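# Place the wooden block over the well's centre

## Task

Four desks surround a square well with bare floor beneath it; each desk carries one bolted arm. Scene frame: well centre at x=0, y=0, well sides parallel to x and y. Approximate arm bases in metres and facing in degrees counter-clockwise from +x: arm1 (+0.22, +0.56, +0.72) facing -90; arm2 (-0.52, +0.50, +0.72) facing -90; arm3 (-0.22, -0.56, +0.72) facing +90; arm4 (+0.52, -0.50, +0.72) facing +90. A ring of wooden sticks already bridges the well. Put the wooden block so it rests with its centre above the middle of the well; block and sticks are allowed to overhang the well. Any number of arms may help. It only counts if the result stays put without a robot holding it. Finally release everything and move the arms out of the way.

## Robot and tools

Robots: four identical i2rt Big YAM arms named arm1, arm2, arm3, arm4, one per desk around the well. Each has six revolute joints, a two-finger gripper and a wrist camera. With joints 1 and 6 at zero and the hand level and pointing forward, the wrist camera rides on top of the hand looking toward the fingertips. Reach is roughly 1.0 m from the joint 1 axis. There is also a fixed room camera, cam_high.

Frame: one shared scene frame, origin on the floor, +z up, well centre at x=0, y=0. The hand point is midway between the fingertips; the hand z axis runs along the fingers and the fingers close along the hand y axis. Base poses are only approximate and are never printed.

execute_actions: argument actions is a list holding exactly one action (or empty, which just returns state and images). An action is an object keyed by robot name; each robot entry holds joints, a map of absolute joint targets (not offsets). Keys and ranges: joint1_rad -2.879 to 2.879 (rotates the whole arm about its foot, positive counter-clockwise seen from above, zero unfolds the arm toward the direction the base faces); joint2_rad 0 to 3.141 (shoulder; zero puts the upper arm pointing back and about level, increasing lifts it up and then forward); joint3_rad 0 to 3.019 (elbow; zero is fully folded, increasing opens it); joint4_rad -1.692 to 1.57 (hand pitch, positive tips fingers up); joint5_rad -1.57 to 1.57 (hand yaw, positive toward the arm's right); joint6_rad -2.094 to 2.094 (hand roll, positive clockwise viewed from behind the hand); gripper_m 0 to 0.093, the fingertip gap in metres. Done tolerances are ±0.045, 0.14, 0.09, 0.055, 0.03, 0.035 rad and ±0.003 m respectively. Omitted joints or robots keep pushing toward older targets. All motions in an action start together but may finish at different times; joints move at differing speeds so the hand path can bulge. An action lasts at most 15 s. Unknown keys or out-of-range values cause the whole call to be refused with nothing moving. Optional cameras lists which images to return: arm1_cam_wrist, arm2_cam_wrist, arm3_cam_wrist, arm4_cam_wrist, cam_high, or all; omitted/null/all gives all, [] gives none. The pictures line names the returned images in order.

wait: seconds from 0 to 10; commands nothing and returns the same report as an empty action.

zoom_image: camera name and region [x0, y0, x1, y1] in pixels of that camera's latest full image, origin top-left, at most 504 by 504.

finished_scene: scene number (1 or 2); ends the scene irreversibly and reports success, then gives the next scene's task.

Result lines: joint_status tells how each commanded motion of the last accepted action ended. off_target means it stopped short and may still be pushing. contact_stop and time_out mean the joint abandoned the target and holds where it stopped, except that after time_out a joint may keep a target limited to 0.375, 0.375, 0.113, 0.225, 0.075, 0.3 rad (joints 1-6) from its position and keep pushing; on_its_own lists such things, with held at being the held target, not the position. Sending a joint its reported position relieves the push. joint command not followed (with a cause line) means a self/inter-arm collision check blocked that arm's joint targets; the gripper still acts, and blocked joints show not_followed and may be retried on later actions until changed. Empty calls never show this line. limit_stop_at_motor_heat appears after an overheat stop; resend the target. MOTOR HOT warns at 85 °C; at 100 °C the arm goes limp and falls (OVER-TEMPERATURE FAULT). Once any call reports a stop, the later motion calls in that reply are skipped.

Cameras: calibration lines give K, distortion, image size and T_world_to_cam (scene to camera, metres) in OpenCV convention. Wrist cameras are fisheye 504x504; cam_high is pinhole with radial distortion, 672x504, near (0.34, -0.01, 2.03) looking down. Real poses may differ by a few degrees and millimetres; wrist camera poses also inherit joint errors.

Cautions: the arms do not stop on contact and can push hard, heating motors and damaging things; avoid pressing into the block, sticks or desks. Never let two arms press together; the collision check ignores fingers, gripper housings and cameras and can be late. Do not drop or slam the block, knock sticks off the ring, or push anything out of the work area, which ends the scene. Objects may occasionally get nudged by outside disturbances. Holding loads heats motors even during thinking, and thinking time lets the scene run on with the last command held. Before finishing, open the gripper, retract clear, and check the block sits centred on the sticks by itself.

Each tool is called after "Request:" as name(argument=value, ...) on one line, values as JSON.

## Session

Request:
execute_actions(actions=[])

Scene clock: 0.00 s.
Motor temperatures (°C, as the motors report them): arm1=[27 26 25 27 26 27] | arm2=[25 27 27 28 29 26] | arm3=[26 27 26 27 25 26] | arm4=[29 28 25 26 28 25]
arm1.joint_positions: joint1_rad=-0.296 joint2_rad=+0.606 joint3_rad=+1.444 joint4_rad=-1.392 joint5_rad=-0.274 joint6_rad=-0.100 gripper_m=+0.094
arm1.joint_status: not commanded
arm1.hand: x=+0.2016 y=+0.3548 z=+1.3590 quat_wxyz=(-0.372, -0.622, -0.600, +0.338) (m; scene frame)
arm2.joint_positions: joint1_rad=+0.128 joint2_rad=+0.441 joint3_rad=+1.421 joint4_rad=-1.401 joint5_rad=+0.106 joint6_rad=-0.042 gripper_m=+0.095
arm2.joint_status: not commanded
arm2.hand: x=-0.5275 y=+0.3539 z=+1.3318 quat_wxyz=(-0.368, -0.570, -0.615, +0.402) (m; scene frame)
arm3.joint_positions: joint1_rad=-0.280 joint2_rad=+0.565 joint3_rad=+1.328 joint4_rad=-1.300 joint5_rad=-0.089 joint6_rad=-0.218 gripper_m=+0.094
arm3.joint_status: not commanded
arm3.hand: x=-0.1663 y=-0.3412 z=+1.3324 quat_wxyz=(-0.407, +0.607, -0.621, -0.284) (m; scene frame)
arm4.joint_positions: joint1_rad=-0.147 joint2_rad=+0.448 joint3_rad=+1.471 joint4_rad=-1.289 joint5_rad=+0.046 joint6_rad=+0.289 gripper_m=+0.094
arm4.joint_status: not commanded
arm4.hand: x=+0.5499 y=-0.3540 z=+1.3674 quat_wxyz=(-0.413, +0.414, -0.680, -0.443) (m; scene frame)
pictures: arm1_cam_wrist, arm2_cam_wrist, arm3_cam_wrist, arm4_cam_wrist, cam_high
Images, in order (width x height): arm1_cam_wrist 504x504, arm2_cam_wrist 504x504, arm3_cam_wrist 504x504, arm4_cam_wrist 504x504, cam_high 672x504.

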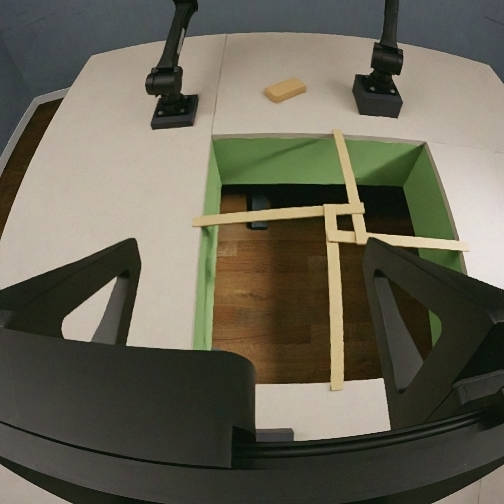

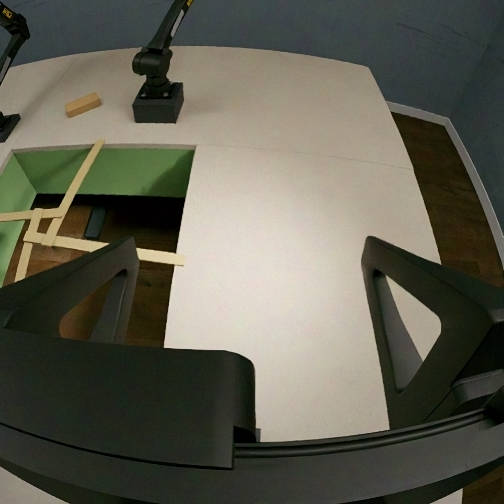

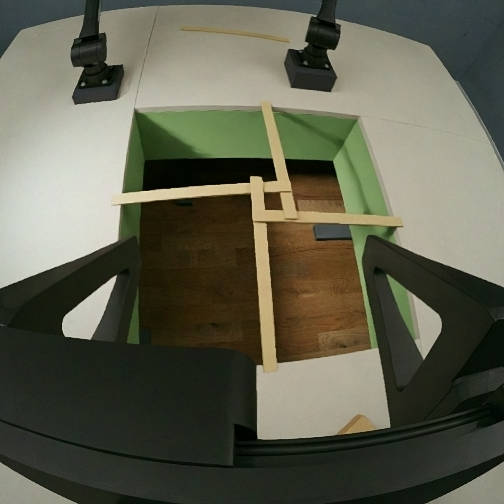

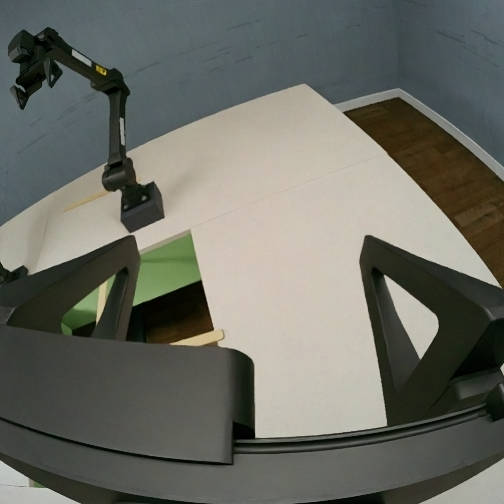

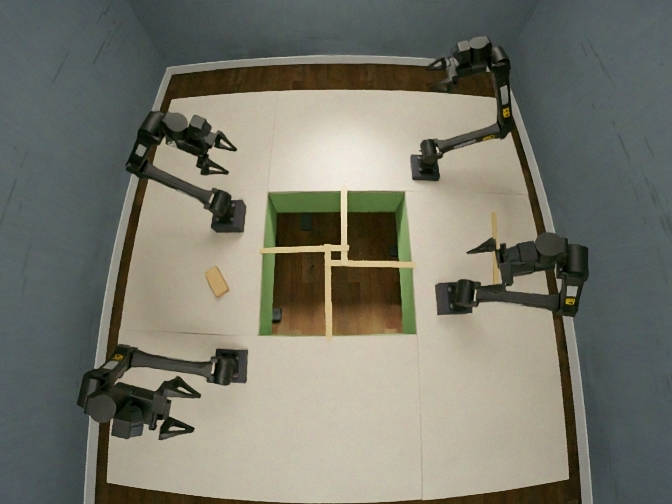

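Request:
zoom_image(camera="cam_high", region=[180, 170, 440, 360])

Request:
zoom_image(camera="arm3_cam_wrist", region=[200, 150, 340, 250])

Region (180, 170, 440, 360) of cam_high's 672x504 image, scaled by 1.938, with more detail than that image has; it fills the top 368 rows of this view, and the rest is white.

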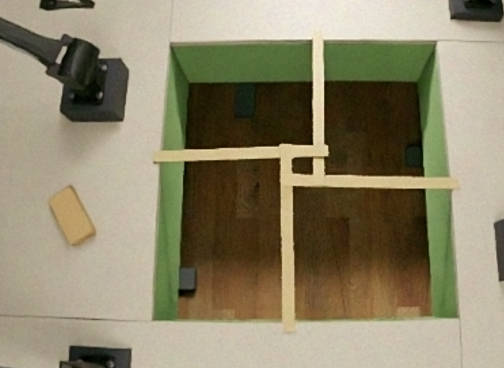

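Region (200, 150, 340, 250) of arm3_cam_wrist's 504x504 image, scaled by 3.600, with more detail than that image has; it fills the top 360 rows of this view, and the rest is white.

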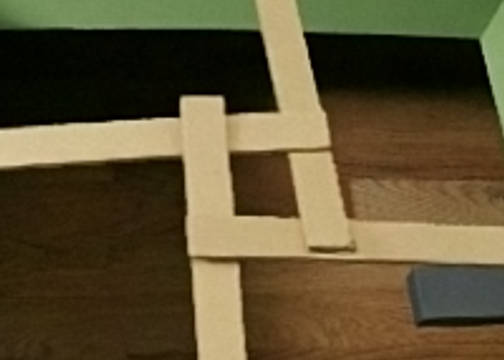

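Request:
execute_actions(actions=[{"arm3":{"joints":{"joint1_rad":-1.7,"joint2_rad":1.4,"joint3_rad":1.1,"joint4_rad":-1.27,"joint5_rad":0,"joint6_rad":-0.6}}}], cameras=["arm3_cam_wrist","cam_high"])

Scene clock: 7.60 s.
Motor temperatures (°C, as the motors report them): arm1=[27 26 28 27 26 27] | arm2=[25 27 29 29 29 26] | arm3=[26 27 28 27 25 26] | arm4=[29 28 27 26 28 25]
arm1.joint_positions: joint1_rad=-0.296 joint2_rad=+0.606 joint3_rad=+1.444 joint4_rad=-1.392 joint5_rad=-0.274 joint6_rad=-0.100 gripper_m=+0.094
arm1.joint_status: not commanded
arm1.hand: x=+0.2016 y=+0.3548 z=+1.3590 quat_wxyz=(-0.372, -0.622, -0.600, +0.338) (m; scene frame)
arm2.joint_positions: joint1_rad=+0.128 joint2_rad=+0.441 joint3_rad=+1.421 joint4_rad=-1.401 joint5_rad=+0.106 joint6_rad=-0.042 gripper_m=+0.095
arm2.joint_status: not commanded
arm2.hand: x=-0.5275 y=+0.3539 z=+1.3318 quat_wxyz=(-0.368, -0.570, -0.615, +0.402) (m; scene frame)
arm3.joint_positions: joint1_rad=-1.702 joint2_rad=+1.399 joint3_rad=+1.106 joint4_rad=-1.276 joint5_rad=+0.000 joint6_rad=-0.586 gripper_m=+0.094
arm3.joint_status: all done
arm3.hand: x=+0.1690 y=-0.6165 z=+0.9619 quat_wxyz=(-0.001, +0.220, -0.976, -0.001) (m; scene frame)
arm4.joint_positions: joint1_rad=-0.147 joint2_rad=+0.448 joint3_rad=+1.471 joint4_rad=-1.289 joint5_rad=+0.046 joint6_rad=+0.289 gripper_m=+0.094
arm4.joint_status: not commanded
arm4.hand: x=+0.5499 y=-0.3540 z=+1.3674 quat_wxyz=(-0.413, +0.414, -0.680, -0.443) (m; scene frame)
pictures: arm3_cam_wrist, cam_high
camera_calibration (this result's frames):
arm3_cam_wrist: T_world_to_cam=[[0.424922, -0.905223, -0.00357305, -0.627553], [-0.732311, -0.34607, 0.586478, -0.650447], [-0.53213, -0.246591, -0.809957, 0.839554], [0, 0, 0, 1]] pos_world=[0.237084, -0.586149, 1.05923]
Images, in order (width x height): arm3_cam_wrist 504x504, cam_high 672x504.

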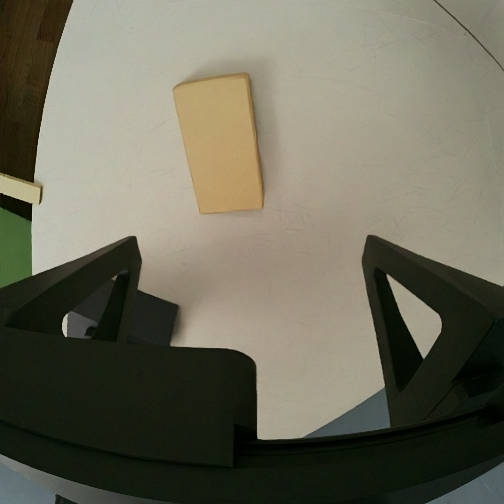

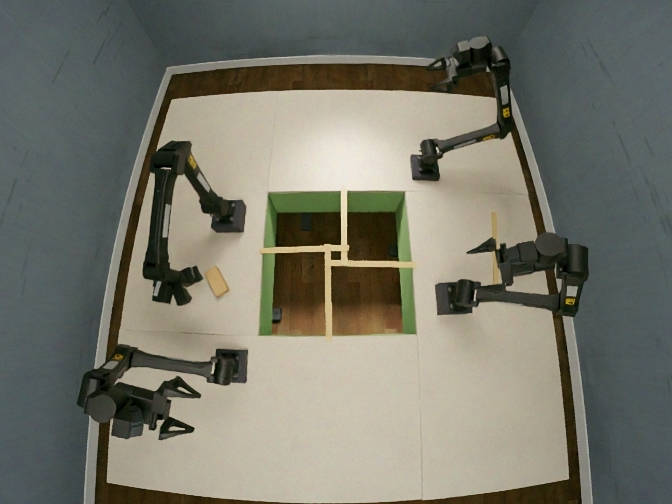

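Request:
execute_actions(actions=[{"arm3":{"joints":{"joint1_rad":-1.68,"joint2_rad":1.46,"joint3_rad":0.91,"joint4_rad":-1.02,"joint6_rad":-0.66}}}], cameras=["arm3_cam_wrist"])

Scene clock: 11.27 s.
Motor temperatures (°C, as the motors report them): arm1=[27 26 29 28 26 27] | arm2=[25 27 29 29 29 26] | arm3=[26 27 28 27 25 26] | arm4=[29 29 27 26 28 25]
arm1.joint_positions: joint1_rad=-0.296 joint2_rad=+0.606 joint3_rad=+1.444 joint4_rad=-1.392 joint5_rad=-0.274 joint6_rad=-0.100 gripper_m=+0.094
arm1.joint_status: not commanded
arm1.hand: x=+0.2016 y=+0.3548 z=+1.3590 quat_wxyz=(-0.372, -0.622, -0.600, +0.338) (m; scene frame)
arm2.joint_positions: joint1_rad=+0.128 joint2_rad=+0.441 joint3_rad=+1.421 joint4_rad=-1.401 joint5_rad=+0.106 joint6_rad=-0.042 gripper_m=+0.095
arm2.joint_status: not commanded
arm2.hand: x=-0.5275 y=+0.3539 z=+1.3318 quat_wxyz=(-0.368, -0.570, -0.615, +0.402) (m; scene frame)
arm3.joint_positions: joint1_rad=-1.688 joint2_rad=+1.460 joint3_rad=+0.906 joint4_rad=-1.035 joint5_rad=+0.000 joint6_rad=-0.646 gripper_m=+0.094
arm3.joint_status: all done
arm3.hand: x=+0.1478 y=-0.6079 z=+0.8706 quat_wxyz=(+0.008, +0.256, -0.967, -0.005) (m; scene frame)
arm4.joint_positions: joint1_rad=-0.147 joint2_rad=+0.448 joint3_rad=+1.471 joint4_rad=-1.289 joint5_rad=+0.046 joint6_rad=+0.289 gripper_m=+0.094
arm4.joint_status: not commanded
arm4.hand: x=+0.5499 y=-0.3540 z=+1.3674 quat_wxyz=(-0.413, +0.414, -0.680, -0.443) (m; scene frame)
pictures: arm3_cam_wrist
camera_calibration (this result's frames):
arm3_cam_wrist: T_world_to_cam=[[0.490882, -0.871093, -0.0152528, -0.589954], [-0.692996, -0.401011, 0.599122, -0.659744], [-0.528007, -0.283528, -0.800513, 0.725143], [0, 0, 0, 1]] pos_world=[0.215278, -0.572871, 0.966754]
Images, in order (width x height): arm3_cam_wrist 504x504.

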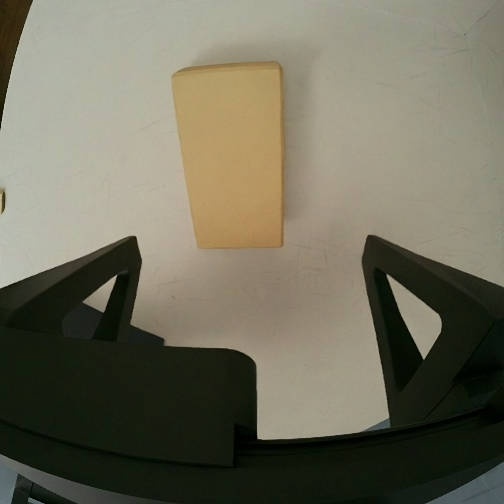

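Request:
execute_actions(actions=[{"arm3":{"joints":{"joint1_rad":-1.655,"joint2_rad":1.56,"joint3_rad":0.81,"joint4_rad":-0.81,"joint6_rad":-0.62}}}], cameras=["arm3_cam_wrist"])

Request:
execute_actions(actions=[{"arm3":{"joints":{"joint2_rad":1.72,"joint3_rad":0.77,"joint4_rad":-0.62}}}], cameras=["arm3_cam_wrist"])

Scene clock: 14.83 s.
Motor temperatures (°C, as the motors report them): arm1=[27 26 29 28 26 27] | arm2=[25 27 30 29 29 26] | arm3=[26 28 28 27 25 26] | arm4=[29 29 28 26 28 25]
arm1.joint_positions: joint1_rad=-0.296 joint2_rad=+0.606 joint3_rad=+1.444 joint4_rad=-1.392 joint5_rad=-0.274 joint6_rad=-0.100 gripper_m=+0.094
arm1.joint_status: not commanded
arm1.hand: x=+0.2016 y=+0.3548 z=+1.3590 quat_wxyz=(-0.372, -0.622, -0.600, +0.338) (m; scene frame)
arm2.joint_positions: joint1_rad=+0.128 joint2_rad=+0.441 joint3_rad=+1.421 joint4_rad=-1.401 joint5_rad=+0.106 joint6_rad=-0.042 gripper_m=+0.095
arm2.joint_status: not commanded
arm2.hand: x=-0.5275 y=+0.3539 z=+1.3318 quat_wxyz=(-0.368, -0.570, -0.615, +0.402) (m; scene frame)
arm3.joint_positions: joint1_rad=-1.661 joint2_rad=+1.565 joint3_rad=+0.806 joint4_rad=-0.824 joint5_rad=+0.000 joint6_rad=-0.634 gripper_m=+0.094
arm3.joint_status: all done
arm3.hand: x=+0.1425 y=-0.5972 z=+0.8037 quat_wxyz=(+0.006, +0.263, -0.965, -0.004) (m; scene frame)
arm4.joint_positions: joint1_rad=-0.147 joint2_rad=+0.448 joint3_rad=+1.471 joint4_rad=-1.289 joint5_rad=+0.046 joint6_rad=+0.289 gripper_m=+0.094
arm4.joint_status: not commanded
arm4.hand: x=+0.5499 y=-0.3540 z=+1.3674 quat_wxyz=(-0.413, +0.414, -0.680, -0.443) (m; scene frame)
pictures: arm3_cam_wrist
camera_calibration (this result's frames):
arm3_cam_wrist: T_world_to_cam=[[0.503845, -0.863709, -0.0121371, -0.579014], [-0.689911, -0.410836, 0.596017, -0.622792], [-0.519772, -0.291927, -0.80288, 0.667558], [0, 0, 0, 1]] pos_world=[0.20904, -0.561086, 0.900137]
Images, in order (width x height): arm3_cam_wrist 504x504.

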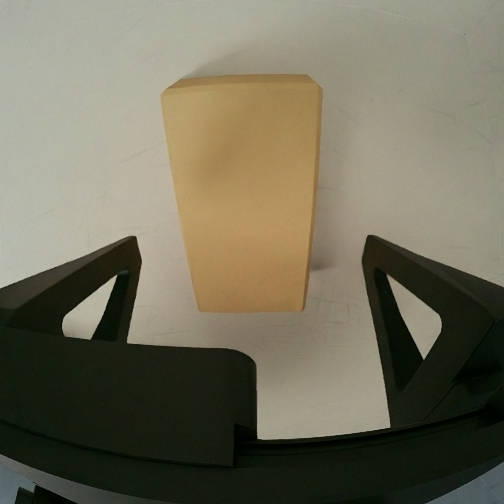

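Scene clock: 15.77 s.
Motor temperatures (°C, as the motors report them): arm1=[27 26 29 28 26 27] | arm2=[25 27 30 29 29 26] | arm3=[26 28 28 27 25 26] | arm4=[29 29 28 26 28 25]
arm1.joint_positions: joint1_rad=-0.296 joint2_rad=+0.606 joint3_rad=+1.444 joint4_rad=-1.392 joint5_rad=-0.274 joint6_rad=-0.100 gripper_m=+0.094
arm1.joint_status: not commanded
arm1.hand: x=+0.2016 y=+0.3548 z=+1.3590 quat_wxyz=(-0.372, -0.622, -0.600, +0.338) (m; scene frame)
arm2.joint_positions: joint1_rad=+0.128 joint2_rad=+0.441 joint3_rad=+1.421 joint4_rad=-1.401 joint5_rad=+0.106 joint6_rad=-0.042 gripper_m=+0.095
arm2.joint_status: not commanded
arm2.hand: x=-0.5275 y=+0.3539 z=+1.3318 quat_wxyz=(-0.368, -0.570, -0.615, +0.402) (m; scene frame)
arm3.joint_positions: joint1_rad=-1.661 joint2_rad=+1.723 joint3_rad=+0.772 joint4_rad=-0.635 joint5_rad=+0.000 joint6_rad=-0.634 gripper_m=+0.094
arm3.joint_status: all done
arm3.hand: x=+0.1454 y=-0.5974 z=+0.7408 quat_wxyz=(+0.007, +0.263, -0.965, -0.004) (m; scene frame)
arm4.joint_positions: joint1_rad=-0.147 joint2_rad=+0.448 joint3_rad=+1.471 joint4_rad=-1.289 joint5_rad=+0.046 joint6_rad=+0.289 gripper_m=+0.094
arm4.joint_status: not commanded
arm4.hand: x=+0.5499 y=-0.3540 z=+1.3674 quat_wxyz=(-0.413, +0.414, -0.680, -0.443) (m; scene frame)
pictures: arm3_cam_wrist
camera_calibration (this result's frames):
arm3_cam_wrist: T_world_to_cam=[[0.503487, -0.863894, -0.0137062, -0.580245], [-0.688479, -0.410736, 0.59774, -0.584774], [-0.522014, -0.291518, -0.801573, 0.618078], [0, 0, 0, 1]] pos_world=[0.212187, -0.561277, 0.837025]
Images, in order (width x height): arm3_cam_wrist 504x504.

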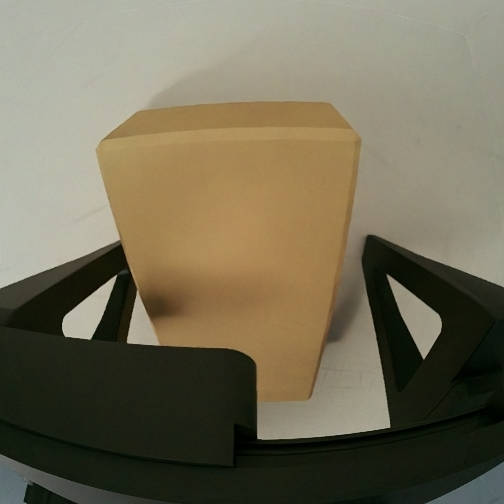

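Request:
execute_actions(actions=[{"arm3":{"joints":{"gripper_m":0.04}}}], cameras=[])

Request:
execute_actions(actions=[{"arm3":{"joints":{"joint2_rad":1.46,"joint3_rad":0.95,"joint4_rad":-1.06}}}], cameras=[])

Request:
execute_actions(actions=[{"arm3":{"joints":{"joint1_rad":-0.374,"joint2_rad":2.0,"joint3_rad":1.6,"joint4_rad":-1.17,"joint6_rad":-0.374}}}], cameras=["arm3_cam_wrist","cam_high"])

Scene clock: 18.97 s.
Motor temperatures (°C, as the motors report them): arm1=[27 26 30 28 26 27] | arm2=[25 27 30 29 29 26] | arm3=[26 28 28 27 25 26] | arm4=[29 29 28 26 28 25]
arm1.joint_positions: joint1_rad=-0.296 joint2_rad=+0.606 joint3_rad=+1.444 joint4_rad=-1.392 joint5_rad=-0.274 joint6_rad=-0.100 gripper_m=+0.094
arm1.joint_status: not commanded
arm1.hand: x=+0.2016 y=+0.3548 z=+1.3590 quat_wxyz=(-0.372, -0.622, -0.600, +0.338) (m; scene frame)
arm2.joint_positions: joint1_rad=+0.128 joint2_rad=+0.441 joint3_rad=+1.421 joint4_rad=-1.401 joint5_rad=+0.106 joint6_rad=-0.042 gripper_m=+0.095
arm2.joint_status: not commanded
arm2.hand: x=-0.5275 y=+0.3539 z=+1.3318 quat_wxyz=(-0.368, -0.570, -0.615, +0.402) (m; scene frame)
arm3.joint_positions: joint1_rad=-1.661 joint2_rad=+1.723 joint3_rad=+0.772 joint4_rad=-0.634 joint5_rad=-0.001 joint6_rad=-0.633 gripper_m=+0.069
arm3.joint_status: gripper_m off_target (ended at +0.069, target +0.040)
arm3.hand: x=+0.1459 y=-0.5972 z=+0.7408 quat_wxyz=(+0.006, +0.262, -0.965, -0.004) (m; scene frame)
arm4.joint_positions: joint1_rad=-0.147 joint2_rad=+0.448 joint3_rad=+1.471 joint4_rad=-1.289 joint5_rad=+0.046 joint6_rad=+0.289 gripper_m=+0.094
arm4.joint_status: not commanded
arm4.hand: x=+0.5499 y=-0.3540 z=+1.3674 quat_wxyz=(-0.413, +0.414, -0.680, -0.443) (m; scene frame)
pictures: none
No camera images: the call's "cameras" was empty. Leave "cameras" out to get every camera's image.

Scene clock: 20.17 s.
Motor temperatures (°C, as the motors report them): arm1=[27 26 30 28 26 27] | arm2=[25 27 30 29 29 26] | arm3=[26 28 28 27 25 26] | arm4=[29 29 28 26 28 25]
arm1.joint_positions: joint1_rad=-0.296 joint2_rad=+0.606 joint3_rad=+1.444 joint4_rad=-1.392 joint5_rad=-0.274 joint6_rad=-0.100 gripper_m=+0.094
arm1.joint_status: not commanded
arm1.hand: x=+0.2016 y=+0.3548 z=+1.3590 quat_wxyz=(-0.372, -0.622, -0.600, +0.338) (m; scene frame)
arm2.joint_positions: joint1_rad=+0.128 joint2_rad=+0.441 joint3_rad=+1.421 joint4_rad=-1.401 joint5_rad=+0.106 joint6_rad=-0.042 gripper_m=+0.095
arm2.joint_status: not commanded
arm2.hand: x=-0.5275 y=+0.3539 z=+1.3318 quat_wxyz=(-0.368, -0.570, -0.615, +0.402) (m; scene frame)
arm3.joint_positions: joint1_rad=-1.661 joint2_rad=+1.456 joint3_rad=+0.935 joint4_rad=-1.046 joint5_rad=-0.001 joint6_rad=-0.633 gripper_m=+0.069
arm3.joint_status: all done
arm3.hand: x=+0.1591 y=-0.5989 z=+0.8813 quat_wxyz=(-0.002, +0.262, -0.965, -0.001) (m; scene frame)
arm4.joint_positions: joint1_rad=-0.147 joint2_rad=+0.448 joint3_rad=+1.471 joint4_rad=-1.289 joint5_rad=+0.046 joint6_rad=+0.289 gripper_m=+0.094
arm4.joint_status: not commanded
arm4.hand: x=+0.5499 y=-0.3540 z=+1.3674 quat_wxyz=(-0.413, +0.414, -0.680, -0.443) (m; scene frame)
pictures: none
No camera images: the call's "cameras" was empty. Leave "cameras" out to get every camera's image.

Scene clock: 22.07 s.
Motor temperatures (°C, as the motors report them): arm1=[27 26 30 28 26 27] | arm2=[25 27 30 29 29 26] | arm3=[26 28 29 27 25 26] | arm4=[29 29 28 26 28 25]
arm1.joint_positions: joint1_rad=-0.296 joint2_rad=+0.606 joint3_rad=+1.444 joint4_rad=-1.392 joint5_rad=-0.274 joint6_rad=-0.100 gripper_m=+0.094
arm1.joint_status: not commanded
arm1.hand: x=+0.2016 y=+0.3548 z=+1.3590 quat_wxyz=(-0.372, -0.622, -0.600, +0.338) (m; scene frame)
arm2.joint_positions: joint1_rad=+0.128 joint2_rad=+0.441 joint3_rad=+1.421 joint4_rad=-1.401 joint5_rad=+0.106 joint6_rad=-0.042 gripper_m=+0.095
arm2.joint_status: not commanded
arm2.hand: x=-0.5275 y=+0.3539 z=+1.3318 quat_wxyz=(-0.368, -0.570, -0.615, +0.402) (m; scene frame)
arm3.joint_positions: joint1_rad=-0.371 joint2_rad=+2.012 joint3_rad=+1.568 joint4_rad=-1.158 joint5_rad=-0.003 joint6_rad=-0.388 gripper_m=+0.069
arm3.joint_status: all done
arm3.hand: x=+0.0007 y=-0.0203 z=+0.8381 quat_wxyz=(+0.014, +0.709, -0.705, +0.004) (m; scene frame)
arm4.joint_positions: joint1_rad=-0.147 joint2_rad=+0.448 joint3_rad=+1.471 joint4_rad=-1.289 joint5_rad=+0.046 joint6_rad=+0.289 gripper_m=+0.094
arm4.joint_status: not commanded
arm4.hand: x=+0.5499 y=-0.3540 z=+1.3674 quat_wxyz=(-0.413, +0.414, -0.680, -0.443) (m; scene frame)
pictures: arm3_cam_wrist, cam_high
camera_calibration (this result's frames):
arm3_cam_wrist: T_world_to_cam=[[0.999858, 0.000394478, -0.0168192, 0.0123086], [0.0105696, -0.792524, 0.609749, -0.523905], [-0.0130891, -0.609841, -0.792416, 0.774263], [0, 0, 0, 1]] pos_world=[0.00336508, 0.0569645, 0.933196]
Images, in order (width x height): arm3_cam_wrist 504x504, cam_high 672x504.

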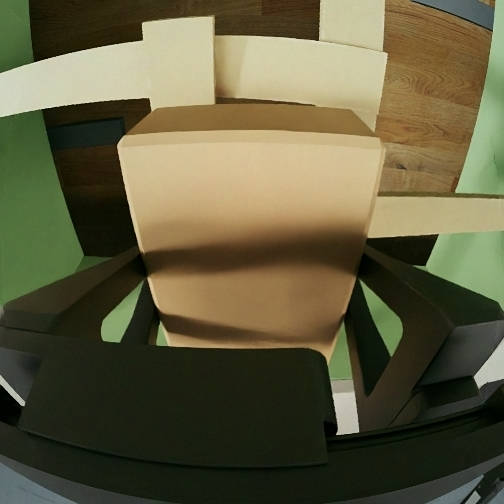

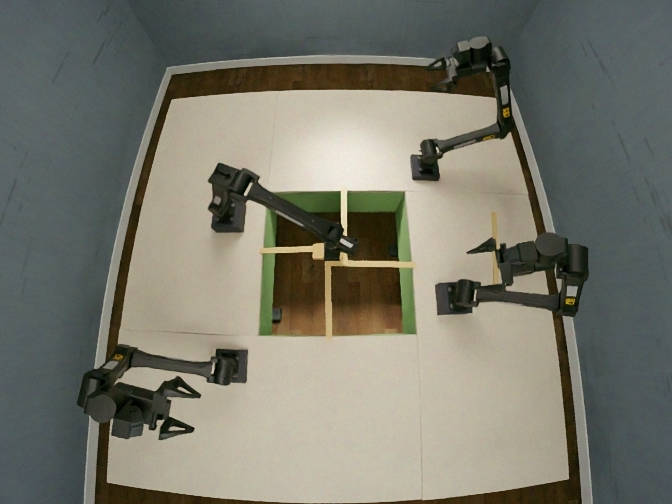

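Request:
execute_actions(actions=[{"arm3":{"joints":{"joint1_rad":-0.36,"joint2_rad":2.13,"joint3_rad":1.64,"joint4_rad":-1.05}}}], cameras=["arm3_cam_wrist","arm1_cam_wrist"])

Request:
zoom_image(camera="arm1_cam_wrist", region=[250, 140, 450, 290])

Scene clock: 24.73 s.
Motor temperatures (°C, as the motors report them): arm1=[27 26 31 28 26 27] | arm2=[25 27 30 29 29 26] | arm3=[26 29 30 27 25 26] | arm4=[29 29 29 26 28 25]
arm1.joint_positions: joint1_rad=-0.296 joint2_rad=+0.606 joint3_rad=+1.444 joint4_rad=-1.392 joint5_rad=-0.274 joint6_rad=-0.100 gripper_m=+0.094
arm1.joint_status: not commanded
arm1.hand: x=+0.2016 y=+0.3548 z=+1.3590 quat_wxyz=(-0.372, -0.622, -0.600, +0.338) (m; scene frame)
arm2.joint_positions: joint1_rad=+0.128 joint2_rad=+0.441 joint3_rad=+1.421 joint4_rad=-1.401 joint5_rad=+0.106 joint6_rad=-0.042 gripper_m=+0.095
arm2.joint_status: not commanded
arm2.hand: x=-0.5275 y=+0.3539 z=+1.3318 quat_wxyz=(-0.368, -0.570, -0.615, +0.402) (m; scene frame)
arm3.joint_positions: joint1_rad=-0.369 joint2_rad=+2.096 joint3_rad=+1.615 joint4_rad=-1.062 joint5_rad=+0.000 joint6_rad=-0.386 gripper_m=+0.069
arm3.joint_status: all done
arm3.hand: x=+0.0123 y=+0.0118 z=+0.8064 quat_wxyz=(-0.014, +0.709, -0.705, -0.007) (m; scene frame)
arm4.joint_positions: joint1_rad=-0.147 joint2_rad=+0.448 joint3_rad=+1.471 joint4_rad=-1.289 joint5_rad=+0.046 joint6_rad=+0.289 gripper_m=+0.094
arm4.joint_status: not commanded
arm4.hand: x=+0.5499 y=-0.3540 z=+1.3674 quat_wxyz=(-0.413, +0.414, -0.680, -0.443) (m; scene frame)
pictures: arm1_cam_wrist, arm3_cam_wrist
camera_calibration (this result's frames):
arm3_cam_wrist: T_world_to_cam=[[0.999965, 0.000964681, 0.00832158, -0.0201875], [-0.00390689, -0.825006, 0.565111, -0.442642], [0.0074105, -0.565124, -0.824973, 0.794366], [0, 0, 0, 1]] pos_world=[0.0125708, 0.0837527, 0.90564]
Images, in order (width x height): arm1_cam_wrist 504x504, arm3_cam_wrist 504x504.

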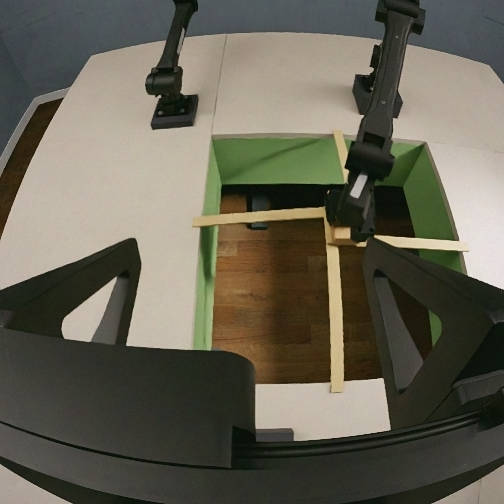

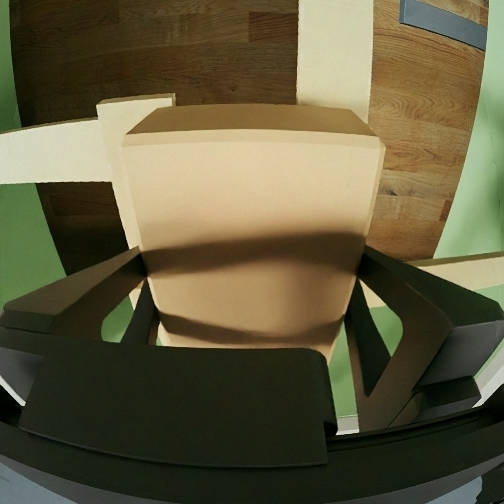

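Region (250, 140, 450, 290) of arm1_cam_wrist's 504x504 image, scaled by 2.520, with more detail than that image has; it fills the top 378 rows of this view, and the rest is white.

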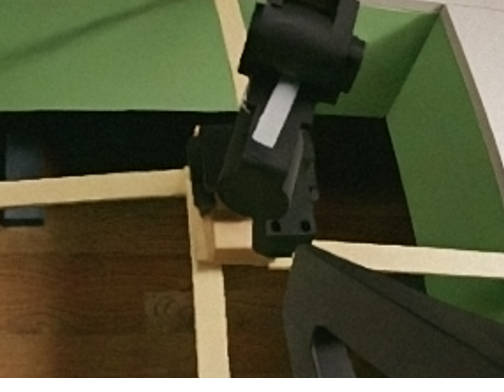

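Request:
execute_actions(actions=[{"arm3":{"joints":{"joint1_rad":-0.335,"joint2_rad":2.17,"joint3_rad":1.6,"joint4_rad":-1.06}}}], cameras=["arm3_cam_wrist"])

Scene clock: 26.43 s.
Motor temperatures (°C, as the motors report them): arm1=[27 26 31 28 26 27] | arm2=[25 27 30 29 29 26] | arm3=[26 29 30 27 25 26] | arm4=[29 29 29 26 28 25]
arm1.joint_positions: joint1_rad=-0.296 joint2_rad=+0.606 joint3_rad=+1.444 joint4_rad=-1.392 joint5_rad=-0.274 joint6_rad=-0.100 gripper_m=+0.094
arm1.joint_status: not commanded
arm1.hand: x=+0.2016 y=+0.3548 z=+1.3590 quat_wxyz=(-0.372, -0.622, -0.600, +0.338) (m; scene frame)
arm2.joint_positions: joint1_rad=+0.128 joint2_rad=+0.441 joint3_rad=+1.421 joint4_rad=-1.401 joint5_rad=+0.106 joint6_rad=-0.042 gripper_m=+0.095
arm2.joint_status: not commanded
arm2.hand: x=-0.5275 y=+0.3539 z=+1.3318 quat_wxyz=(-0.368, -0.570, -0.615, +0.402) (m; scene frame)
arm3.joint_positions: joint1_rad=-0.364 joint2_rad=+2.097 joint3_rad=+1.615 joint4_rad=-1.062 joint5_rad=+0.007 joint6_rad=-0.382 gripper_m=+0.069
arm3.joint_status: all done
arm3.hand: x=+0.0106 y=+0.0123 z=+0.8052 quat_wxyz=(-0.015, +0.709, -0.705, -0.003) (m; scene frame)
arm4.joint_positions: joint1_rad=-0.147 joint2_rad=+0.448 joint3_rad=+1.471 joint4_rad=-1.289 joint5_rad=+0.046 joint6_rad=+0.289 gripper_m=+0.094
arm4.joint_status: not commanded
arm4.hand: x=+0.5499 y=-0.3540 z=+1.3674 quat_wxyz=(-0.413, +0.414, -0.680, -0.443) (m; scene frame)
pictures: arm3_cam_wrist
camera_calibration (this result's frames):
arm3_cam_wrist: T_world_to_cam=[[0.99989, 0.00231636, 0.0146159, -0.0235539], [-0.00640945, -0.822436, 0.568821, -0.444655], [0.0133382, -0.568852, -0.822331, 0.791543], [0, 0, 0, 1]] pos_world=[0.0101435, 0.0846253, 0.904184]
Images, in order (width x height): arm3_cam_wrist 504x504.

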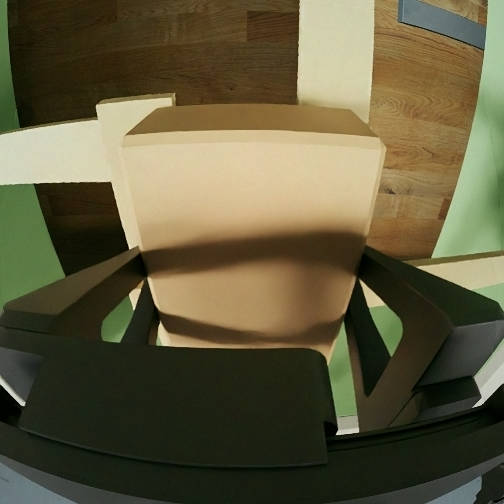

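Already in contact. Lift slightly, shift, set down.

Request:
execute_actions(actions=[{"arm3":{"joints":{"joint1_rad":-0.34,"joint2_rad":2.04,"joint3_rad":1.62}}}], cameras=[])

Request:
execute_actions(actions=[{"arm3":{"joints":{"joint2_rad":2.1}}}], cameras=[])

Request:
execute_actions(actions=[{"arm3":{"joints":{"gripper_m":0.093}}}], cameras=[])

Request:
execute_actions(actions=[{"arm3":{"joints":{"joint2_rad":1.6,"joint3_rad":1.5,"joint4_rad":-1.4}}}], cameras=["arm3_cam_wrist","arm1_cam_wrist"])

Scene clock: 29.37 s.
Motor temperatures (°C, as the motors report them): arm1=[27 26 31 28 26 27] | arm2=[25 27 31 29 29 26] | arm3=[26 29 30 27 25 26] | arm4=[29 29 29 26 28 25]
arm1.joint_positions: joint1_rad=-0.296 joint2_rad=+0.606 joint3_rad=+1.444 joint4_rad=-1.392 joint5_rad=-0.274 joint6_rad=-0.100 gripper_m=+0.094
arm1.joint_status: not commanded
arm1.hand: x=+0.2016 y=+0.3548 z=+1.3590 quat_wxyz=(-0.372, -0.622, -0.600, +0.338) (m; scene frame)
arm2.joint_positions: joint1_rad=+0.128 joint2_rad=+0.441 joint3_rad=+1.421 joint4_rad=-1.401 joint5_rad=+0.106 joint6_rad=-0.042 gripper_m=+0.095
arm2.joint_status: not commanded
arm2.hand: x=-0.5275 y=+0.3539 z=+1.3318 quat_wxyz=(-0.368, -0.570, -0.615, +0.402) (m; scene frame)
arm3.joint_positions: joint1_rad=-0.345 joint2_rad=+2.065 joint3_rad=+1.615 joint4_rad=-1.062 joint5_rad=+0.002 joint6_rad=-0.382 gripper_m=+0.069
arm3.joint_status: all done
arm3.hand: x=+0.0006 y=+0.0202 z=+0.8246 quat_wxyz=(-0.028, +0.715, -0.698, -0.012) (m; scene frame)
arm4.joint_positions: joint1_rad=-0.147 joint2_rad=+0.448 joint3_rad=+1.471 joint4_rad=-1.289 joint5_rad=+0.046 joint6_rad=+0.289 gripper_m=+0.094
arm4.joint_status: not commanded
arm4.hand: x=+0.5499 y=-0.3540 z=+1.3674 quat_wxyz=(-0.413, +0.414, -0.680, -0.443) (m; scene frame)
pictures: none
No camera images: the call's "cameras" was empty. Leave "cameras" out to get every camera's image.

Scene clock: 30.17 s.
Motor temperatures (°C, as the motors report them): arm1=[27 26 31 28 26 27] | arm2=[25 27 31 29 29 26] | arm3=[26 30 30 27 25 26] | arm4=[29 29 29 26 28 25]
arm1.joint_positions: joint1_rad=-0.296 joint2_rad=+0.606 joint3_rad=+1.444 joint4_rad=-1.392 joint5_rad=-0.274 joint6_rad=-0.100 gripper_m=+0.094
arm1.joint_status: not commanded
arm1.hand: x=+0.2016 y=+0.3548 z=+1.3590 quat_wxyz=(-0.372, -0.622, -0.600, +0.338) (m; scene frame)
arm2.joint_positions: joint1_rad=+0.128 joint2_rad=+0.441 joint3_rad=+1.421 joint4_rad=-1.401 joint5_rad=+0.106 joint6_rad=-0.042 gripper_m=+0.095
arm2.joint_status: not commanded
arm2.hand: x=-0.5275 y=+0.3539 z=+1.3318 quat_wxyz=(-0.368, -0.570, -0.615, +0.402) (m; scene frame)
arm3.joint_positions: joint1_rad=-0.345 joint2_rad=+2.091 joint3_rad=+1.615 joint4_rad=-1.062 joint5_rad=+0.002 joint6_rad=-0.382 gripper_m=+0.069
arm3.joint_status: all done
arm3.hand: x=-0.0005 y=+0.0174 z=+0.8089 quat_wxyz=(-0.016, +0.716, -0.698, -0.006) (m; scene frame)
arm4.joint_positions: joint1_rad=-0.147 joint2_rad=+0.448 joint3_rad=+1.471 joint4_rad=-1.289 joint5_rad=+0.046 joint6_rad=+0.289 gripper_m=+0.094
arm4.joint_status: not commanded
arm4.hand: x=+0.5499 y=-0.3540 z=+1.3674 quat_wxyz=(-0.413, +0.414, -0.680, -0.443) (m; scene frame)
pictures: none
No camera images: the call's "cameras" was empty. Leave "cameras" out to get every camera's image.

Scene clock: 30.77 s.
Motor temperatures (°C, as the motors report them): arm1=[27 26 31 28 26 27] | arm2=[25 27 31 29 29 26] | arm3=[26 30 30 27 25 26] | arm4=[29 29 29 26 28 25]
arm1.joint_positions: joint1_rad=-0.296 joint2_rad=+0.606 joint3_rad=+1.444 joint4_rad=-1.392 joint5_rad=-0.274 joint6_rad=-0.100 gripper_m=+0.094
arm1.joint_status: not commanded
arm1.hand: x=+0.2016 y=+0.3548 z=+1.3590 quat_wxyz=(-0.372, -0.622, -0.600, +0.338) (m; scene frame)
arm2.joint_positions: joint1_rad=+0.128 joint2_rad=+0.441 joint3_rad=+1.421 joint4_rad=-1.401 joint5_rad=+0.106 joint6_rad=-0.042 gripper_m=+0.095
arm2.joint_status: not commanded
arm2.hand: x=-0.5275 y=+0.3539 z=+1.3318 quat_wxyz=(-0.368, -0.570, -0.615, +0.402) (m; scene frame)
arm3.joint_positions: joint1_rad=-0.345 joint2_rad=+2.091 joint3_rad=+1.615 joint4_rad=-1.062 joint5_rad=+0.002 joint6_rad=-0.382 gripper_m=+0.093
arm3.joint_status: all done
arm3.hand: x=-0.0005 y=+0.0174 z=+0.8089 quat_wxyz=(-0.016, +0.716, -0.698, -0.006) (m; scene frame)
arm4.joint_positions: joint1_rad=-0.147 joint2_rad=+0.448 joint3_rad=+1.471 joint4_rad=-1.289 joint5_rad=+0.046 joint6_rad=+0.289 gripper_m=+0.094
arm4.joint_status: not commanded
arm4.hand: x=+0.5499 y=-0.3540 z=+1.3674 quat_wxyz=(-0.413, +0.414, -0.680, -0.443) (m; scene frame)
pictures: none
No camera images: the call's "cameras" was empty. Leave "cameras" out to get every camera's image.

Scene clock: 32.23 s.
Motor temperatures (°C, as the motors report them): arm1=[27 26 31 28 26 27] | arm2=[25 27 31 29 29 26] | arm3=[26 30 30 27 25 26] | arm4=[29 29 29 26 28 25]
arm1.joint_positions: joint1_rad=-0.296 joint2_rad=+0.606 joint3_rad=+1.444 joint4_rad=-1.392 joint5_rad=-0.274 joint6_rad=-0.100 gripper_m=+0.094
arm1.joint_status: not commanded
arm1.hand: x=+0.2016 y=+0.3548 z=+1.3590 quat_wxyz=(-0.372, -0.622, -0.600, +0.338) (m; scene frame)
arm2.joint_positions: joint1_rad=+0.128 joint2_rad=+0.441 joint3_rad=+1.421 joint4_rad=-1.401 joint5_rad=+0.106 joint6_rad=-0.042 gripper_m=+0.095
arm2.joint_status: not commanded
arm2.hand: x=-0.5275 y=+0.3539 z=+1.3318 quat_wxyz=(-0.368, -0.570, -0.615, +0.402) (m; scene frame)
arm3.joint_positions: joint1_rad=-0.345 joint2_rad=+1.593 joint3_rad=+1.489 joint4_rad=-1.387 joint5_rad=+0.003 joint6_rad=-0.382 gripper_m=+0.093
arm3.joint_status: all done
arm3.hand: x=-0.0420 y=-0.0949 z=+1.0270 quat_wxyz=(-0.038, +0.715, -0.698, -0.015) (m; scene frame)
arm4.joint_positions: joint1_rad=-0.147 joint2_rad=+0.448 joint3_rad=+1.471 joint4_rad=-1.289 joint5_rad=+0.046 joint6_rad=+0.289 gripper_m=+0.094
arm4.joint_status: not commanded
arm4.hand: x=+0.5499 y=-0.3540 z=+1.3674 quat_wxyz=(-0.413, +0.414, -0.680, -0.443) (m; scene frame)
pictures: arm1_cam_wrist, arm3_cam_wrist
camera_calibration (this result's frames):
arm3_cam_wrist: T_world_to_cam=[[0.999351, 0.0196828, 0.0301767, 0.011774], [0.000850033, -0.850228, 0.526413, -0.618035], [0.0360184, -0.526046, -0.849693, 0.946746], [0, 0, 0, 1]] pos_world=[-0.0453413, -0.0276711, 1.12943]
Images, in order (width x height): arm1_cam_wrist 504x504, arm3_cam_wrist 504x504.

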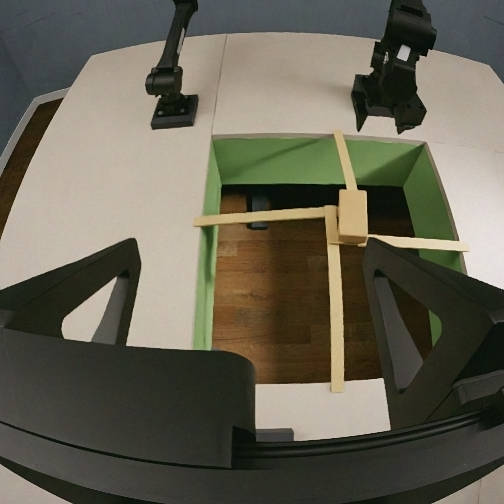

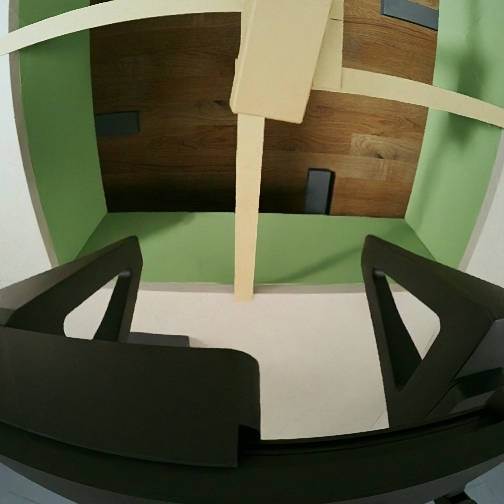

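Request:
finished_scene(scene=1)

The scene is finished: the task was done.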